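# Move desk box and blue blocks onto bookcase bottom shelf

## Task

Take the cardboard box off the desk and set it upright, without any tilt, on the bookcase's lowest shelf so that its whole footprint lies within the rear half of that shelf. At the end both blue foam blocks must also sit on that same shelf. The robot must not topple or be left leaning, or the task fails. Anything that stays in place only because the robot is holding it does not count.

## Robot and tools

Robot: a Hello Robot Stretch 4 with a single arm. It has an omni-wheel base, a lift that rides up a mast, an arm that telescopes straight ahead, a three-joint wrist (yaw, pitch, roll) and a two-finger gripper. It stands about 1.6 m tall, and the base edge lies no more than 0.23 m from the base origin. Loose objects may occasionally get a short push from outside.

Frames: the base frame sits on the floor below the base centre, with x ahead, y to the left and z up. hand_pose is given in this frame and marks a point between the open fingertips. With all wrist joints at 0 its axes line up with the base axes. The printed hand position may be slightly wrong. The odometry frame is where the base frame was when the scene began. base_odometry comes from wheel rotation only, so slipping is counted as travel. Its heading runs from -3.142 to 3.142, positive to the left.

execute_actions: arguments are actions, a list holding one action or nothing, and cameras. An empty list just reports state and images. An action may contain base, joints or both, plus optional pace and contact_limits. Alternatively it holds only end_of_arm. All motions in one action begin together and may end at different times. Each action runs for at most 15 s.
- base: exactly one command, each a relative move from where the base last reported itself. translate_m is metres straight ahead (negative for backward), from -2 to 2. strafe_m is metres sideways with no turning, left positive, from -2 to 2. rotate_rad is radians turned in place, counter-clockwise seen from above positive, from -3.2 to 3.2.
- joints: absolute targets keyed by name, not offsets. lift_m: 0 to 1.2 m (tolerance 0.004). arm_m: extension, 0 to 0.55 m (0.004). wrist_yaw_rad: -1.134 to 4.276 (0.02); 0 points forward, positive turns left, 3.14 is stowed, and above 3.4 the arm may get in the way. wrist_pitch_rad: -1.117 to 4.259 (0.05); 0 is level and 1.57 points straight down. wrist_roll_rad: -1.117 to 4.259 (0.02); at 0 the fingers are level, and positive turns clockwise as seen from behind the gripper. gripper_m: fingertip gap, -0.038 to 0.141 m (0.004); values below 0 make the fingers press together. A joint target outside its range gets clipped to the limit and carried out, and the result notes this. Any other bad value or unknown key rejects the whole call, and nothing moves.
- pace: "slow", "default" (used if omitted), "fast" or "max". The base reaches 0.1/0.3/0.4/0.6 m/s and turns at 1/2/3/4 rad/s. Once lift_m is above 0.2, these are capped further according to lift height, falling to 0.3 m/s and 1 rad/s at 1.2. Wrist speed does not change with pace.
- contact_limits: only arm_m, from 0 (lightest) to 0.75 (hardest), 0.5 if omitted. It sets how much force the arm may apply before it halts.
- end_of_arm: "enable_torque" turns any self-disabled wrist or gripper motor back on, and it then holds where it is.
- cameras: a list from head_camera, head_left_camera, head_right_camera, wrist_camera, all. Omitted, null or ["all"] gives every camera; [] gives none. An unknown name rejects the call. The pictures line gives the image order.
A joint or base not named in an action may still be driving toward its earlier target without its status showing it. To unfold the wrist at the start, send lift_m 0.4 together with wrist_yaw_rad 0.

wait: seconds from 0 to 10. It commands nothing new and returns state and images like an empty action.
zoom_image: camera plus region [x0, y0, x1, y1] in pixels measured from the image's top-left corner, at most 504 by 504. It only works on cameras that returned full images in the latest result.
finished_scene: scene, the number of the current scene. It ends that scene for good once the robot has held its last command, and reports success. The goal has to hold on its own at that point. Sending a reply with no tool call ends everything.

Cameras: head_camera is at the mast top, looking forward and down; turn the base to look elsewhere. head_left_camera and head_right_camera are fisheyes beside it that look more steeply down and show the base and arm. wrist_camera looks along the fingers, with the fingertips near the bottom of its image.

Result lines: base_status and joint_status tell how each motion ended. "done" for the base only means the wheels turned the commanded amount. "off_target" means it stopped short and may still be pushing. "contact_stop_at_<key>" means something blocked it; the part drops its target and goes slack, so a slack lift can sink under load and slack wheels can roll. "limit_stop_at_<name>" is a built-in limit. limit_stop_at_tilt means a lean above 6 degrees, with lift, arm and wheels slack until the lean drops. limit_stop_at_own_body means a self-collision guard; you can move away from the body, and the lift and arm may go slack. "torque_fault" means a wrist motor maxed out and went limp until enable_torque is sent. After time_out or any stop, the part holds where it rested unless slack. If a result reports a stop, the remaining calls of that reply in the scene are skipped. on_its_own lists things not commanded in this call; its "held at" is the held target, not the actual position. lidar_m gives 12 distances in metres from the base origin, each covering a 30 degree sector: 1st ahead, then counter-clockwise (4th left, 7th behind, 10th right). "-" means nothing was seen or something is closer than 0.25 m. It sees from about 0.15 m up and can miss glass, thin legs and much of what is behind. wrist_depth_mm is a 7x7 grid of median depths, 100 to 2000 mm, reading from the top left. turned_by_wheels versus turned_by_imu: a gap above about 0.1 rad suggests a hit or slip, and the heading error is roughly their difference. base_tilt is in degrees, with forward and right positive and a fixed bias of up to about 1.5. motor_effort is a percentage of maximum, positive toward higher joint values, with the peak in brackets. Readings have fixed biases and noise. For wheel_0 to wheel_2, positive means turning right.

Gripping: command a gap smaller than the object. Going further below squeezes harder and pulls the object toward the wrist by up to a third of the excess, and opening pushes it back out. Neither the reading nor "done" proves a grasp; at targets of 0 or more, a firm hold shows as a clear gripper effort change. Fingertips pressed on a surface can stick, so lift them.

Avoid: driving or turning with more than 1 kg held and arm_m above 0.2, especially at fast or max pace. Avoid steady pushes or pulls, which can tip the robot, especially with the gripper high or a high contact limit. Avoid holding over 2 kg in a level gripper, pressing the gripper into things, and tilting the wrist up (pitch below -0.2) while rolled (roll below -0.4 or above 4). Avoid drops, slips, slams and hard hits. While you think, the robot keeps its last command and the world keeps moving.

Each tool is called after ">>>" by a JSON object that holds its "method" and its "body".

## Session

>>> {"method": "execute_actions", "body": {"actions": []}}

Scene clock: 0.00 s.
base_odometry: x=+0.000 y=+0.000 heading=+0.000 (m, m, rad; odometry frame)
turned_by_wheels: +0.000 (rad since the last result)
turned_by_imu: +0.000 (rad since the last result)
base_tilt: forward=-0.1 right=+0.3 (deg)
lidar_m: 2.13 2.45 2.44 1.80 1.68 1.92 2.19 1.21 1.21 1.39 1.11 1.10
base_status: not commanded
joint_positions: lift_m=+0.191 arm_m=+0.001 wrist_yaw_rad=+3.033 wrist_pitch_rad=+0.009 wrist_roll_rad=+0.018 gripper_m=+0.057
joint_status: not commanded
motor_effort: lift_m=+19 arm_m=+0 wrist_yaw_rad=+2 wrist_pitch_rad=-6 wrist_roll_rad=-2 gripper_m=-2 wheel_0=-1 wheel_1=+0 wheel_2=+0 (%)
hand_pose: x=-0.1051 y=+0.1182 z=+0.3664 quat_wxyz=(+0.054, -0.004, +0.009, +0.998) (m; base frame)
wrist_depth_mm: 144 197 - - - 1921 1661 / - 145 - - - 1863 1618 / - 135 237 - - 1863 1661 / 109 142 252 - - 1863 1618 / 140 1983 - - - 1863 1576 / 1756 1808 1576 1661 209 1576 1499 / 1098 1098 931 1008 960 917 976
pictures: head_camera, head_left_camera, head_right_camera, wrist_camera
Images, in order (width x height): head_camera 420x560, head_left_camera 420x672, head_right_camera 420x672, wrist_camera 616x392.

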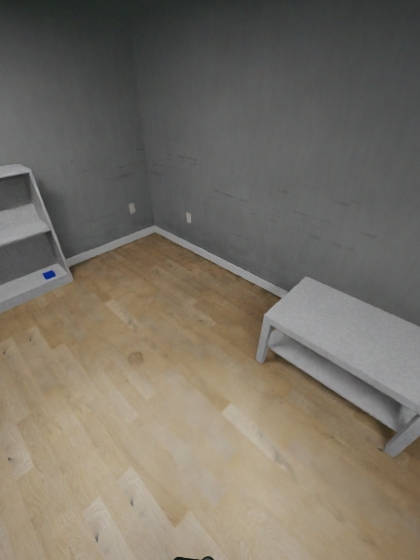

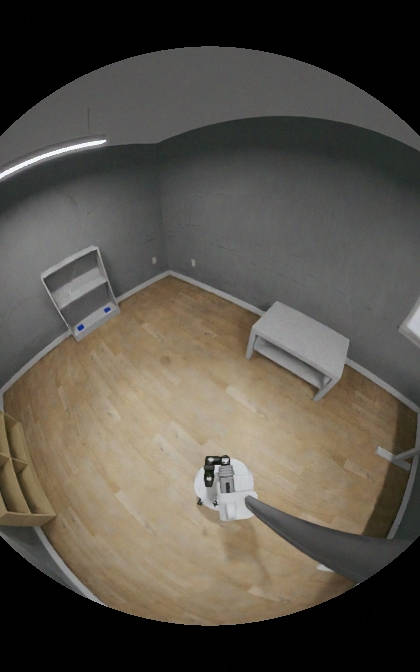

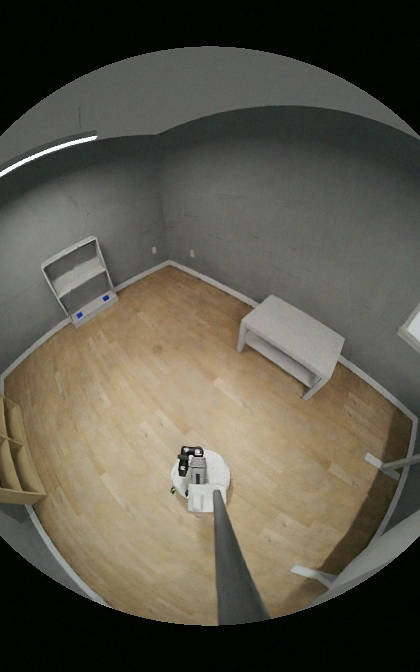

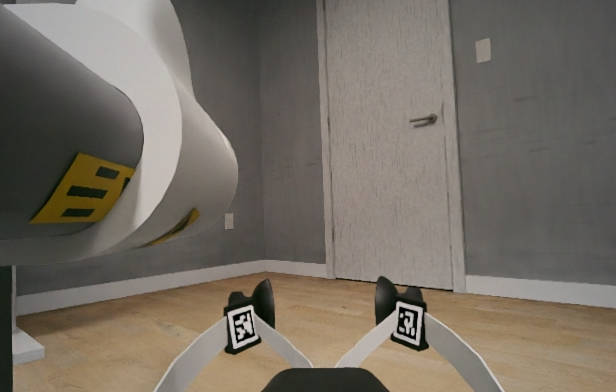

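Desk normal is about −135°.

>>> {"method": "execute_actions", "body": {"actions": [{"base":{"rotate_rad":-2.33},"joints":{"lift_m":0.85,"wrist_yaw_rad":-0.04,"wrist_roll_rad":-0.03,"gripper_m":0.141},"pace":"fast"}], "cameras": ["head_camera","head_left_camera","wrist_camera"]}}

Scene clock: 9.17 s.
base_odometry: x=+0.000 y=+0.000 heading=-2.330 (m, m, rad; odometry frame)
turned_by_wheels: -2.330 (rad since the last result)
turned_by_imu: -2.306 (rad since the last result)
base_tilt: forward=+0.1 right=+0.5 (deg)
lidar_m: 1.19 1.27 1.16 1.10 1.17 2.63 2.53 2.16 1.68 1.91 1.96 1.28
base_status: done
joint_positions: lift_m=+0.850 arm_m=+0.001 wrist_yaw_rad=-0.040 wrist_pitch_rad=+0.009 wrist_roll_rad=-0.030 gripper_m=+0.141
joint_status: all done
motor_effort: lift_m=+22(21) arm_m=+0(0) wrist_yaw_rad=+2(4) wrist_pitch_rad=-6(7) wrist_roll_rad=-3(4) gripper_m=+2(2) wheel_0=+1(10) wheel_1=+0(10) wheel_2=+0(10) (%)
hand_pose: x=+0.4570 y=-0.0988 z=+1.0253 quat_wxyz=(+1.000, -0.015, +0.005, -0.020) (m; base frame)
wrist_depth_mm: 1921 1863 1863 1808 1921 1863 1863 / 1921 1921 1863 1863 1808 1756 1808 / 1921 1863 1863 1921 1863 1808 1808 / 1808 1921 1863 1808 1863 1808 1756 / 1336 1537 1618 1756 1808 1808 1863 / 1808 1863 1863 1756 1756 204 1808 / 1808 1808 1808 155 1756 1808 1808
pictures: head_camera, head_left_camera, wrist_camera
Images, in order (width x height): head_camera 420x560, head_left_camera 420x672, wrist_camera 616x392.

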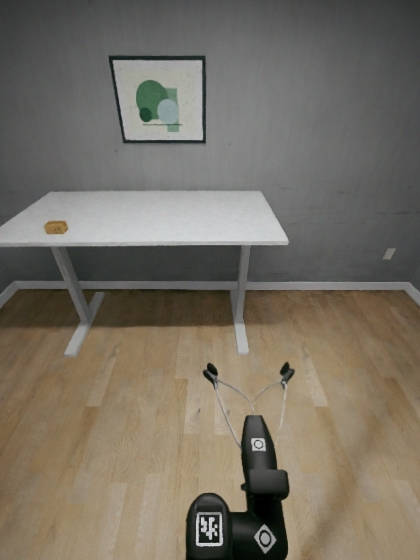

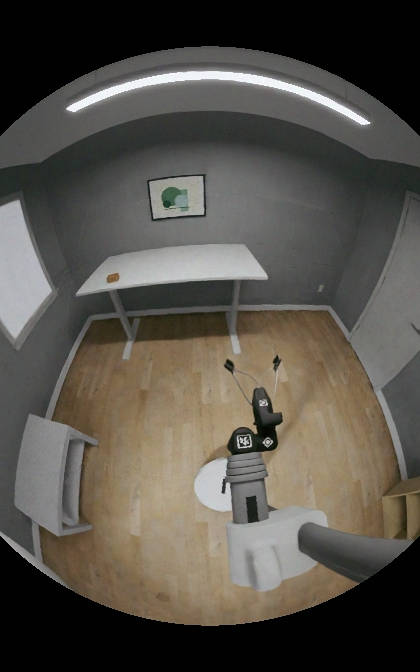

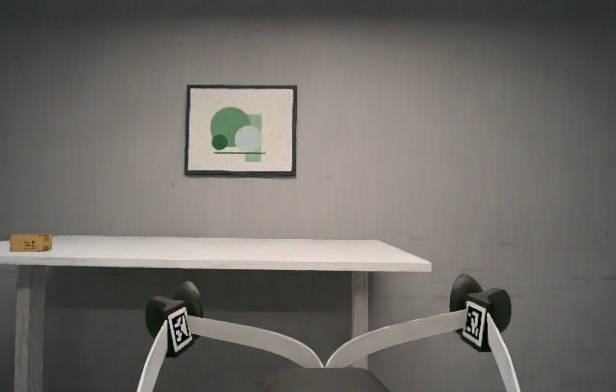

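>>> {"method": "execute_actions", "body": {"actions": [{"base":{"translate_m":0.68},"joints":{"wrist_pitch_rad":0.6},"pace":"fast"}], "cameras": []}}

>>> {"method": "execute_actions", "body": {"actions": [{"base":{"strafe_m":0.8},"joints":{"lift_m":1.05},"pace":"fast"}], "cameras": ["head_left_camera","wrist_camera"]}}

Scene clock: 18.03 s.
base_odometry: x=-0.468 y=-0.493 heading=-2.330 (m, m, rad; odometry frame)
turned_by_wheels: +0.000 (rad since the last result)
turned_by_imu: +0.000 (rad since the last result)
base_tilt: forward=+0.0 right=+0.4 (deg)
lidar_m: 0.53 0.55 0.76 1.49 1.17 1.62 3.18 2.22 1.99 1.85 1.90 0.55
base_status: done
joint_positions: lift_m=+0.850 arm_m=+0.001 wrist_yaw_rad=-0.040 wrist_pitch_rad=+0.602 wrist_roll_rad=-0.030 gripper_m=+0.141
joint_status: all done
motor_effort: lift_m=+22(22) arm_m=+0(0) wrist_yaw_rad=+1(1) wrist_pitch_rad=-7(3) wrist_roll_rad=-2(2) gripper_m=+3(1) wheel_0=+3(8) wheel_1=+2(6) wheel_2=+0(12) (%)
hand_pose: x=+0.4064 y=-0.0968 z=+0.8647 quat_wxyz=(+0.955, -0.008, +0.296, -0.015) (m; base frame)
wrist_depth_mm: 788 759 723 699 683 946 976 / 362 351 345 342 336 332 332 / 1182 1182 1205 1182 691 1182 1160 / 1308 1308 1308 1281 1229 1255 1255 / 1464 1464 1430 1430 1397 1430 1397 / 1366 1366 1308 1366 1229 204 1336 / 1160 1138 1138 155 1118 1098 1138
pictures: none
No camera images: the call's "cameras" was empty. Leave "cameras" out to get every camera's image.

Scene clock: 21.33 s.
base_odometry: x=+0.113 y=-1.044 heading=-2.330 (m, m, rad; odometry frame)
turned_by_wheels: +0.000 (rad since the last result)
turned_by_imu: -0.004 (rad since the last result)
base_tilt: forward=+0.1 right=+0.4 (deg)
lidar_m: 0.52 0.54 1.03 0.99 0.55 0.49 3.28 3.29 2.70 2.68 0.77 0.55
base_status: done
joint_positions: lift_m=+1.050 arm_m=+0.001 wrist_yaw_rad=-0.040 wrist_pitch_rad=+0.602 wrist_roll_rad=-0.030 gripper_m=+0.141
joint_status: all done
motor_effort: lift_m=+22(21) arm_m=+0(0) wrist_yaw_rad=+2(1) wrist_pitch_rad=-7(8) wrist_roll_rad=-3(3) gripper_m=+2(0) wheel_0=+0(10) wheel_1=-1(10) wheel_2=+0(1) (%)
hand_pose: x=+0.4064 y=-0.0969 z=+1.0647 quat_wxyz=(+0.955, -0.008, +0.297, -0.015) (m; base frame)
wrist_depth_mm: 1042 1008 1008 1008 1008 1008 991 / 1098 1098 1060 1060 1042 1042 1042 / 1205 759 750 741 741 732 723 / 1255 559 564 554 554 544 544 / 445 449 442 445 442 439 436 / 1397 399 392 1499 394 204 1499 / 1366 1336 1308 155 1336 1281 1366
pictures: head_left_camera, wrist_camera
Images, in order (width x height): head_left_camera 420x672, wrist_camera 616x392.

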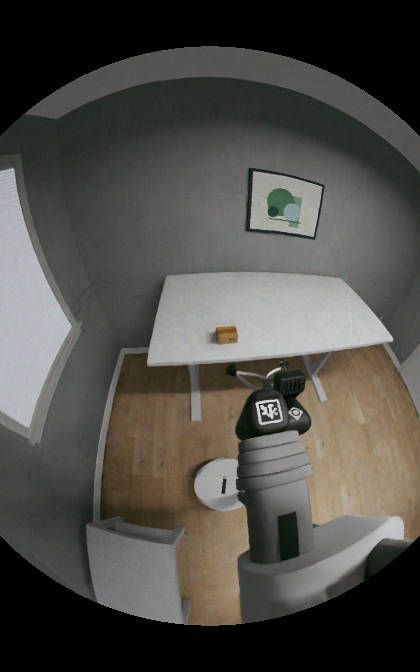

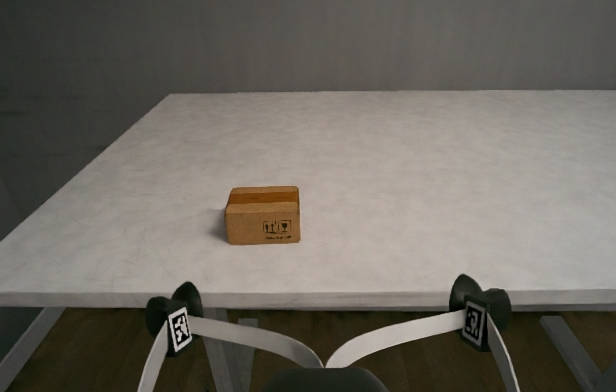

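>>> {"method": "execute_actions", "body": {"actions": [{"base":{"strafe_m":0.062},"joints":{"lift_m":0.966,"arm_m":0.12}}], "cameras": ["wrist_camera"]}}

Scene clock: 28.67 s.
base_odometry: x=+0.158 y=-1.086 heading=-2.330 (m, m, rad; odometry frame)
turned_by_wheels: +0.000 (rad since the last result)
turned_by_imu: -0.002 (rad since the last result)
base_tilt: forward=+0.0 right=+0.4 (deg)
lidar_m: 0.52 0.55 0.97 0.94 0.53 0.45 1.06 3.29 2.76 2.74 0.77 0.58
base_status: done
joint_positions: lift_m=+0.966 arm_m=+0.119 wrist_yaw_rad=-0.040 wrist_pitch_rad=+0.602 wrist_roll_rad=-0.030 gripper_m=+0.141
joint_status: all done
motor_effort: lift_m=+16(20) arm_m=+7(7) wrist_yaw_rad=+0(2) wrist_pitch_rad=-4(5) wrist_roll_rad=-3(2) gripper_m=+1(1) wheel_0=-1(9) wheel_1=-1(10) wheel_2=+0(3) (%)
hand_pose: x=+0.5238 y=-0.0968 z=+0.9812 quat_wxyz=(+0.955, -0.008, +0.297, -0.015) (m; base frame)
wrist_depth_mm: 931 904 904 904 904 878 891 / 991 960 809 788 788 778 768 / 1060 530 525 525 517 517 508 / 399 397 392 296 389 387 387 / 317 317 314 301 310 307 307 / 263 262 253 260 259 204 255 / 1205 255 866 155 732 1182 1205
pictures: wrist_camera
Images, in order (width x height): wrist_camera 616x392.

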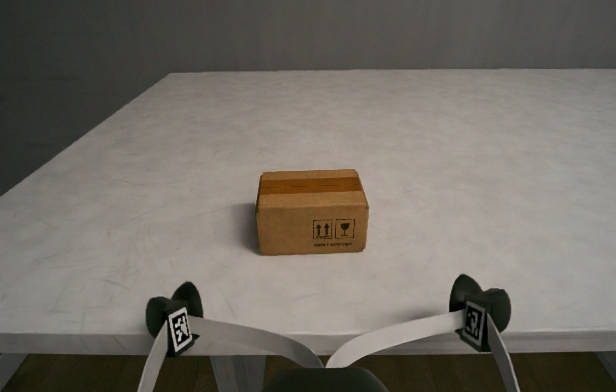

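>>> {"method": "execute_actions", "body": {"actions": [{"base":{"strafe_m":0.01},"joints":{"arm_m":0.212,"gripper_m":0.125}}], "cameras": ["wrist_camera"]}}

>>> {"method": "execute_actions", "body": {"actions": [{"joints":{"gripper_m":0.04}}], "cameras": ["wrist_camera"]}}

Scene clock: 33.77 s.
base_odometry: x=+0.165 y=-1.093 heading=-2.330 (m, m, rad; odometry frame)
turned_by_wheels: +0.000 (rad since the last result)
turned_by_imu: -0.001 (rad since the last result)
base_tilt: forward=-0.1 right=+0.5 (deg)
lidar_m: 0.53 0.55 0.96 0.92 0.54 0.43 0.97 3.29 2.79 2.73 0.76 0.57
base_status: done
joint_positions: lift_m=+0.966 arm_m=+0.211 wrist_yaw_rad=-0.040 wrist_pitch_rad=+0.602 wrist_roll_rad=-0.030 gripper_m=+0.125
joint_status: all done
motor_effort: lift_m=+15(15) arm_m=+7(8) wrist_yaw_rad=+3(2) wrist_pitch_rad=-6(9) wrist_roll_rad=-2(2) gripper_m=-1(1) wheel_0=-1(11) wheel_1=+2(9) wheel_2=+0(1) (%)
hand_pose: x=+0.6158 y=-0.0968 z=+0.9812 quat_wxyz=(+0.955, -0.008, +0.297, -0.015) (m; base frame)
wrist_depth_mm: 831 831 809 820 820 809 798 / 904 891 798 778 778 778 768 / 960 535 525 525 512 512 512 / 397 394 392 389 389 384 384 / 315 315 312 235 297 309 307 / 263 262 216 209 211 213 256 / 224 216 216 154 216 213 218
pictures: wrist_camera
Images, in order (width x height): wrist_camera 616x392.

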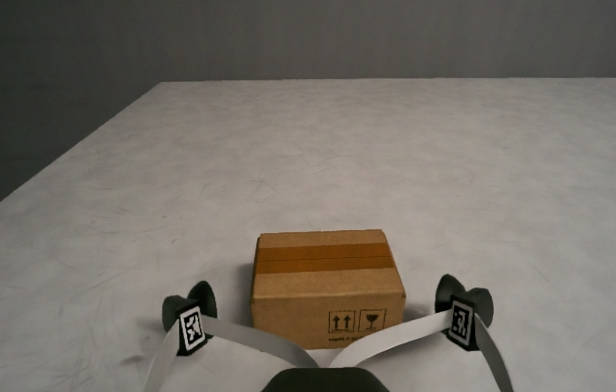

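Scene clock: 35.53 s.
base_odometry: x=+0.165 y=-1.093 heading=-2.330 (m, m, rad; odometry frame)
turned_by_wheels: +0.000 (rad since the last result)
turned_by_imu: -0.001 (rad since the last result)
base_tilt: forward=-0.1 right=+0.5 (deg)
lidar_m: 0.52 0.56 0.96 0.93 0.54 0.45 0.98 3.30 2.78 2.72 0.77 0.58
base_status: not commanded
joint_positions: lift_m=+0.966 arm_m=+0.211 wrist_yaw_rad=-0.040 wrist_pitch_rad=+0.603 wrist_roll_rad=-0.030 gripper_m=+0.040
joint_status: all done
motor_effort: lift_m=+16(15) arm_m=+7(7) wrist_yaw_rad=+1(1) wrist_pitch_rad=-7(9) wrist_roll_rad=-2(2) gripper_m=-19(20) wheel_0=-1(1) wheel_1=+2(2) wheel_2=+0(0) (%)
hand_pose: x=+0.6156 y=-0.0969 z=+0.9810 quat_wxyz=(+0.955, -0.008, +0.297, -0.015) (m; base frame)
wrist_depth_mm: 831 831 820 820 820 809 798 / 891 878 788 768 778 778 768 / 976 525 525 517 517 508 512 / 394 394 392 387 384 382 382 / 315 314 312 224 297 307 306 / 262 260 200 196 197 255 254 / 223 210 210 208 208 206 218
pictures: wrist_camera
Images, in order (width x height): wrist_camera 616x392.

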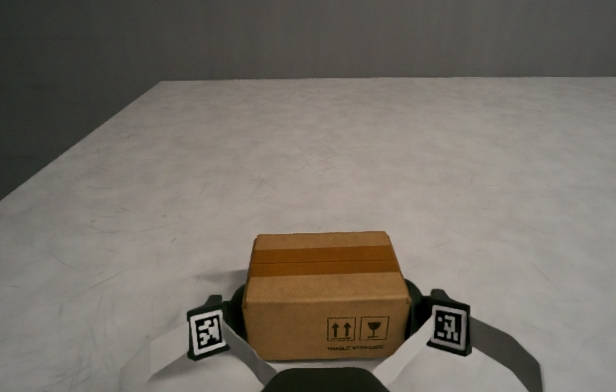

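>>> {"method": "execute_actions", "body": {"actions": [{"joints":{"lift_m":1.0}}], "cameras": []}}

>>> {"method": "execute_actions", "body": {"actions": [{"base":{"strafe_m":-0.6},"joints":{"arm_m":0.01},"pace":"fast"}], "cameras": ["wrist_camera"]}}

>>> {"method": "execute_actions", "body": {"actions": [{"base":{"rotate_rad":-3.15},"joints":{"lift_m":0.4}}], "cameras": ["head_camera","wrist_camera"]}}

Scene clock: 42.77 s.
base_odometry: x=+0.165 y=-1.093 heading=-2.330 (m, m, rad; odometry frame)
turned_by_wheels: +0.000 (rad since the last result)
turned_by_imu: -0.001 (rad since the last result)
base_tilt: forward=+0.0 right=+0.4 (deg)
lidar_m: 0.51 0.56 0.96 0.91 0.54 0.44 0.97 3.30 2.75 2.74 0.75 0.57
base_status: not commanded
joint_positions: lift_m=+1.000 arm_m=+0.211 wrist_yaw_rad=-0.040 wrist_pitch_rad=+0.603 wrist_roll_rad=-0.030 gripper_m=+0.040
joint_status: all done
motor_effort: lift_m=+23(23) arm_m=+7(7) wrist_yaw_rad=+1(2) wrist_pitch_rad=-10(8) wrist_roll_rad=-4(4) gripper_m=-20(21) wheel_0=-1(1) wheel_1=+2(2) wheel_2=+0(0) (%)
hand_pose: x=+0.6156 y=-0.0969 z=+1.0143 quat_wxyz=(+0.955, -0.008, +0.297, -0.015) (m; base frame)
wrist_depth_mm: 831 831 831 820 809 809 809 / 891 891 866 854 854 854 842 / 991 621 609 603 597 591 585 / 1042 459 455 452 452 449 445 / 366 364 364 224 343 357 355 / 303 303 200 196 196 296 296 / 258 246 244 207 212 241 253
pictures: none
No camera images: the call's "cameras" was empty. Leave "cameras" out to get every camera's image.

Scene clock: 45.77 s.
base_odometry: x=-0.270 y=-0.680 heading=-2.329 (m, m, rad; odometry frame)
turned_by_wheels: +0.000 (rad since the last result)
turned_by_imu: +0.001 (rad since the last result)
base_tilt: forward=+0.0 right=+0.5 (deg)
lidar_m: 0.51 0.55 0.78 1.45 0.91 1.23 3.48 2.64 2.27 2.14 0.78 0.57
base_status: done
joint_positions: lift_m=+1.000 arm_m=+0.011 wrist_yaw_rad=-0.040 wrist_pitch_rad=+0.603 wrist_roll_rad=-0.030 gripper_m=+0.040
joint_status: all done
motor_effort: lift_m=+22(23) arm_m=-7(7) wrist_yaw_rad=+1(1) wrist_pitch_rad=-10(10) wrist_roll_rad=-3(2) gripper_m=-19(19) wheel_0=+2(11) wheel_1=+2(10) wheel_2=+0(1) (%)
hand_pose: x=+0.4161 y=-0.0969 z=+1.0143 quat_wxyz=(+0.955, -0.008, +0.297, -0.015) (m; base frame)
wrist_depth_mm: 1025 991 991 1025 991 976 991 / 960 960 931 917 904 891 1025 / 627 621 615 615 603 591 603 / 462 466 455 455 452 449 445 / 377 375 373 224 362 375 375 / 1499 1499 200 196 196 917 1499 / 1138 1255 1229 208 211 1078 1281
pictures: wrist_camera
Images, in order (width x height): wrist_camera 616x392.

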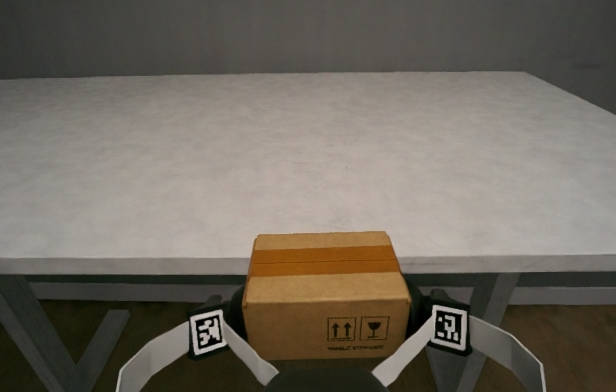

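Scene clock: 49.03 s.
base_odometry: x=-0.270 y=-0.680 heading=+0.804 (m, m, rad; odometry frame)
turned_by_wheels: -3.149 (rad since the last result)
turned_by_imu: -3.116 (rad since the last result)
base_tilt: forward=+0.0 right=+0.4 (deg)
lidar_m: 3.11 2.56 2.27 2.14 0.79 0.56 0.51 0.56 0.76 1.53 0.92 1.18
base_status: done
joint_positions: lift_m=+0.400 arm_m=+0.011 wrist_yaw_rad=-0.040 wrist_pitch_rad=+0.603 wrist_roll_rad=-0.030 gripper_m=+0.040
joint_status: all done
motor_effort: lift_m=+16(20) arm_m=-7(7) wrist_yaw_rad=+1(2) wrist_pitch_rad=-8(9) wrist_roll_rad=-2(2) gripper_m=-20(21) wheel_0=+3(8) wheel_1=+3(8) wheel_2=+2(8) (%)
hand_pose: x=+0.4161 y=-0.0969 z=+0.4148 quat_wxyz=(+0.955, -0.008, +0.297, -0.015) (m; base frame)
wrist_depth_mm: - - - - - - - / - - - - - - - / 1576 1576 1576 1537 1537 1499 1336 / 1160 1160 1160 1138 1138 1118 1118 / 931 917 917 223 866 904 891 / 759 768 200 196 196 750 741 / 647 615 615 208 211 603 634
pictures: head_camera, wrist_camera
Images, in order (width x height): head_camera 420x560, wrist_camera 616x392.

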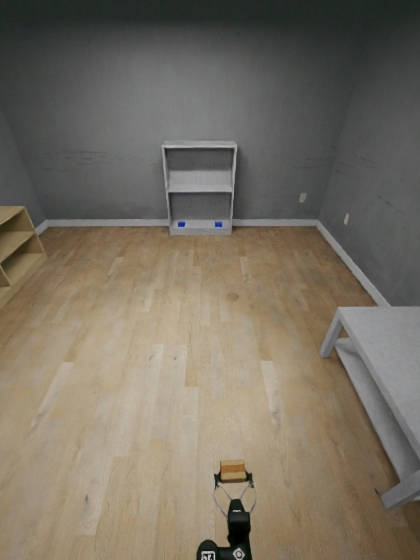

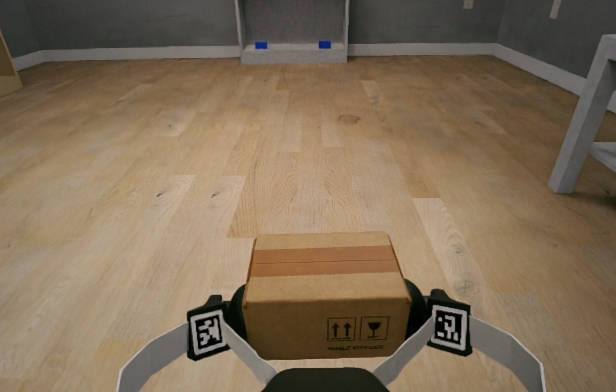

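>>> {"method": "execute_actions", "body": {"actions": [{"base":{"rotate_rad":0.05}}], "cameras": []}}

>>> {"method": "execute_actions", "body": {"actions": [{"base":{"translate_m":2.0},"joints":{"lift_m":0.17,"arm_m":0.15,"wrist_yaw_rad":-0.1},"pace":"max"}], "cameras": ["head_camera","wrist_camera"]}}

Scene clock: 55.73 s.
base_odometry: x=-0.270 y=-0.680 heading=+0.854 (m, m, rad; odometry frame)
turned_by_wheels: +0.050 (rad since the last result)
turned_by_imu: +0.048 (rad since the last result)
base_tilt: forward=+0.0 right=+0.4 (deg)
lidar_m: 3.11 2.49 2.25 2.14 0.75 0.53 0.53 0.55 0.76 1.27 0.92 1.23
base_status: done
joint_positions: lift_m=+0.400 arm_m=+0.011 wrist_yaw_rad=-0.040 wrist_pitch_rad=+0.603 wrist_roll_rad=-0.030 gripper_m=+0.040
joint_status: not commanded
motor_effort: lift_m=+16(16) arm_m=-7(7) wrist_yaw_rad=+1(1) wrist_pitch_rad=-11(9) wrist_roll_rad=-2(2) gripper_m=-18(18) wheel_0=-3(4) wheel_1=-2(2) wheel_2=-1(5) (%)
hand_pose: x=+0.4161 y=-0.0968 z=+0.4148 quat_wxyz=(+0.955, -0.008, +0.297, -0.015) (m; base frame)
wrist_depth_mm: - - - - - - - / - - - - - - - / 1576 1537 1537 1499 1537 1499 1464 / 1160 1138 1160 1138 1138 1118 1098 / 917 917 904 223 866 904 891 / 768 750 200 196 196 750 750 / 647 609 609 208 211 603 640
pictures: none
No camera images: the call's "cameras" was empty. Leave "cameras" out to get every camera's image.

Scene clock: 60.93 s.
base_odometry: x=+1.043 y=+0.828 heading=+0.854 (m, m, rad; odometry frame)
turned_by_wheels: +0.000 (rad since the last result)
turned_by_imu: +0.002 (rad since the last result)
base_tilt: forward=-0.1 right=+0.5 (deg)
lidar_m: 1.11 1.18 1.74 1.70 1.81 3.10 2.99 1.29 1.16 1.65 1.73 1.14
base_status: done
joint_positions: lift_m=+0.170 arm_m=+0.149 wrist_yaw_rad=-0.100 wrist_pitch_rad=+0.603 wrist_roll_rad=-0.030 gripper_m=+0.040
joint_status: all done
motor_effort: lift_m=+17(17) arm_m=+7(8) wrist_yaw_rad=+1(5) wrist_pitch_rad=-10(8) wrist_roll_rad=-4(2) gripper_m=-22(22) wheel_0=+2(9) wheel_1=+1(9) wheel_2=+1(15) (%)
hand_pose: x=+0.5473 y=-0.1107 z=+0.1847 quat_wxyz=(+0.954, +0.001, +0.297, -0.043) (m; base frame)
wrist_depth_mm: 960 878 917 917 917 820 946 / 1042 842 960 976 960 904 1008 / 946 809 798 798 798 809 904 / 707 699 691 691 683 676 676 / 554 554 549 223 525 539 539 / 462 459 200 196 196 445 449 / 394 370 370 208 211 366 387
pictures: head_camera, wrist_camera
Images, in order (width x height): head_camera 420x560, wrist_camera 616x392.

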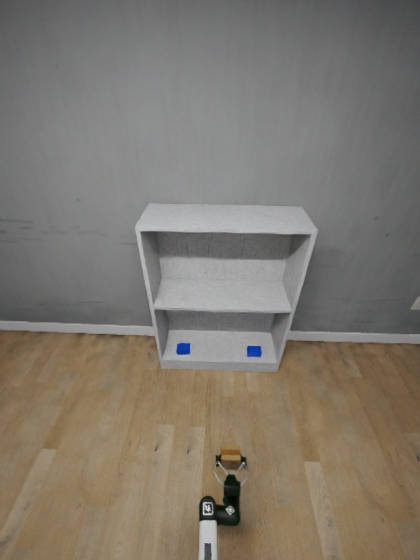

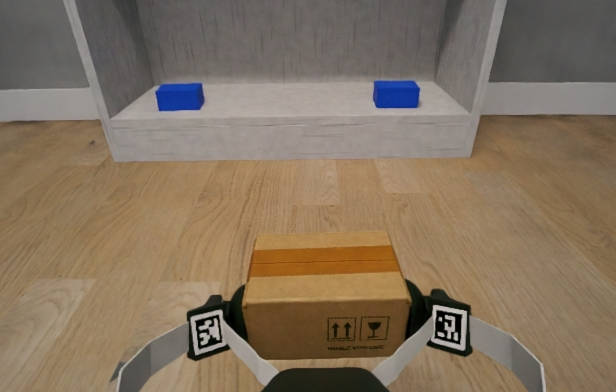

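>>> {"method": "execute_actions", "body": {"actions": [{"base":{"translate_m":0.42},"joints":{"arm_m":0.4},"contact_limits":{"arm_m":0.2}}], "cameras": ["wrist_camera"]}}

Scene clock: 67.60 s.
base_odometry: x=+1.319 y=+1.144 heading=+0.855 (m, m, rad; odometry frame)
turned_by_wheels: +0.000 (rad since the last result)
turned_by_imu: -0.001 (rad since the last result)
base_tilt: forward=+0.0 right=+0.3 (deg)
lidar_m: 0.69 0.75 1.51 1.67 1.80 3.07 3.84 1.47 1.72 1.66 1.34 0.72
base_status: done
joint_positions: lift_m=+0.170 arm_m=+0.399 wrist_yaw_rad=-0.100 wrist_pitch_rad=+0.603 wrist_roll_rad=-0.030 gripper_m=+0.040
joint_status: all done
motor_effort: lift_m=+17(17) arm_m=+7(7) wrist_yaw_rad=+1(2) wrist_pitch_rad=-10(10) wrist_roll_rad=-2(2) gripper_m=-19(21) wheel_0=+3(7) wheel_1=+1(6) wheel_2=-1(9) (%)
contact_limits: arm_m 0.2
hand_pose: x=+0.7974 y=-0.1107 z=+0.1848 quat_wxyz=(+0.954, +0.001, +0.297, -0.043) (m; base frame)
wrist_depth_mm: 303 303 304 301 301 301 301 / 325 327 327 327 327 327 325 / 355 355 355 355 355 355 355 / 392 389 392 387 392 389 389 / 397 397 392 223 377 389 384 / 330 329 200 196 196 322 322 / 274 265 264 208 211 262 255
pictures: wrist_camera
Images, in order (width x height): wrist_camera 616x392.

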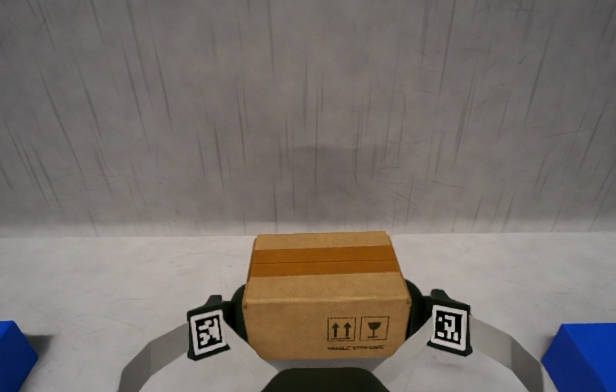

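>>> {"method": "execute_actions", "body": {"actions": [{"joints":{"arm_m":0.498,"lift_m":0.117},"contact_limits":{"arm_m":0.2}}], "cameras": []}}

>>> {"method": "execute_actions", "body": {"actions": [{"joints":{"gripper_m":0.115}}], "cameras": ["wrist_camera"]}}

>>> {"method": "execute_actions", "body": {"actions": [{"joints":{"arm_m":0.3,"lift_m":0.14}}], "cameras": ["wrist_camera"]}}

Scene clock: 74.70 s.
base_odometry: x=+1.319 y=+1.144 heading=+0.855 (m, m, rad; odometry frame)
turned_by_wheels: +0.000 (rad since the last result)
turned_by_imu: -0.001 (rad since the last result)
base_tilt: forward=+0.0 right=+0.6 (deg)
lidar_m: 0.69 0.75 1.51 1.67 1.80 3.07 3.83 1.47 1.72 1.67 1.35 0.71
base_status: not commanded
joint_positions: lift_m=+0.117 arm_m=+0.497 wrist_yaw_rad=-0.100 wrist_pitch_rad=+0.603 wrist_roll_rad=-0.030 gripper_m=+0.040
joint_status: all done
motor_effort: lift_m=+15(16) arm_m=+7(10) wrist_yaw_rad=+2(1) wrist_pitch_rad=-9(11) wrist_roll_rad=-2(3) gripper_m=-18(21) wheel_0=+3(3) wheel_1=+1(1) wheel_2=-1(1) (%)
contact_limits: arm_m 0.2
hand_pose: x=+0.8953 y=-0.1107 z=+0.1319 quat_wxyz=(+0.954, +0.001, +0.297, -0.043) (m; base frame)
wrist_depth_mm: 212 213 212 213 213 212 211 / 229 230 230 230 229 230 229 / 250 249 250 250 250 250 250 / 274 274 273 273 272 273 272 / 297 296 297 224 290 296 294 / 260 259 200 196 196 255 254 / 223 210 209 208 207 206 217
pictures: none
No camera images: the call's "cameras" was empty. Leave "cameras" out to get every camera's image.

Scene clock: 76.33 s.
base_odometry: x=+1.319 y=+1.144 heading=+0.855 (m, m, rad; odometry frame)
turned_by_wheels: +0.000 (rad since the last result)
turned_by_imu: +0.000 (rad since the last result)
base_tilt: forward=+0.1 right=+0.5 (deg)
lidar_m: 0.70 0.75 1.51 1.67 1.76 3.07 3.84 1.46 1.72 1.66 1.36 0.71
base_status: not commanded
joint_positions: lift_m=+0.117 arm_m=+0.497 wrist_yaw_rad=-0.100 wrist_pitch_rad=+0.603 wrist_roll_rad=-0.030 gripper_m=+0.115
joint_status: all done
motor_effort: lift_m=+15(15) arm_m=+7(7) wrist_yaw_rad=+1(2) wrist_pitch_rad=-11(10) wrist_roll_rad=-2(2) gripper_m=-1(21) wheel_0=+3(2) wheel_1=+1(1) wheel_2=-1(1) (%)
hand_pose: x=+0.8954 y=-0.1107 z=+0.1320 quat_wxyz=(+0.954, +0.001, +0.297, -0.043) (m; base frame)
wrist_depth_mm: 212 213 212 213 213 212 211 / 229 229 229 229 229 229 228 / 250 250 250 251 250 249 249 / 273 273 273 273 273 273 273 / 298 296 297 235 286 296 294 / 260 260 211 210 211 247 255 / 223 217 216 156 214 213 218
pictures: wrist_camera
Images, in order (width x height): wrist_camera 616x392.

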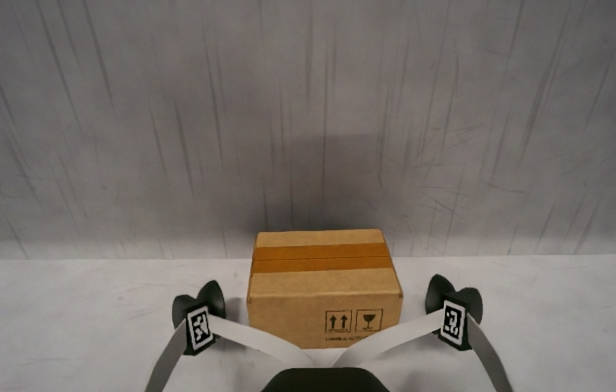

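Scene clock: 78.03 s.
base_odometry: x=+1.319 y=+1.144 heading=+0.855 (m, m, rad; odometry frame)
turned_by_wheels: +0.000 (rad since the last result)
turned_by_imu: +0.000 (rad since the last result)
base_tilt: forward=+0.1 right=+0.4 (deg)
lidar_m: 0.70 0.73 1.49 1.66 1.79 3.08 3.82 1.47 1.69 1.67 1.36 0.72
base_status: not commanded
joint_positions: lift_m=+0.140 arm_m=+0.301 wrist_yaw_rad=-0.100 wrist_pitch_rad=+0.602 wrist_roll_rad=-0.030 gripper_m=+0.115
joint_status: all done
motor_effort: lift_m=+23(23) arm_m=-7(7) wrist_yaw_rad=+0(2) wrist_pitch_rad=-8(8) wrist_roll_rad=-3(2) gripper_m=+2(1) wheel_0=+2(3) wheel_1=+1(1) wheel_2=-1(1) (%)
hand_pose: x=+0.7000 y=-0.1107 z=+0.1545 quat_wxyz=(+0.954, +0.001, +0.297, -0.043) (m; base frame)
wrist_depth_mm: 392 389 392 394 392 392 392 / 424 424 427 424 424 421 424 / 462 462 462 445 462 459 459 / 442 439 439 397 433 430 427 / 306 349 349 347 345 329 279 / 291 290 216 289 286 276 285 / 271 264 268 156 262 260 268
pictures: wrist_camera
Images, in order (width x height): wrist_camera 616x392.

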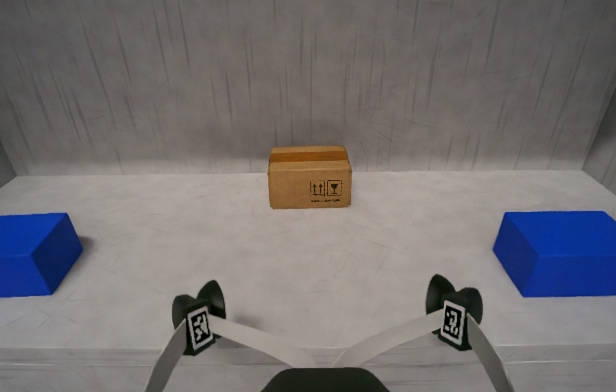

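>>> {"method": "finished_scene", "body": {"scene": 2}}

The scene is finished: the task was done.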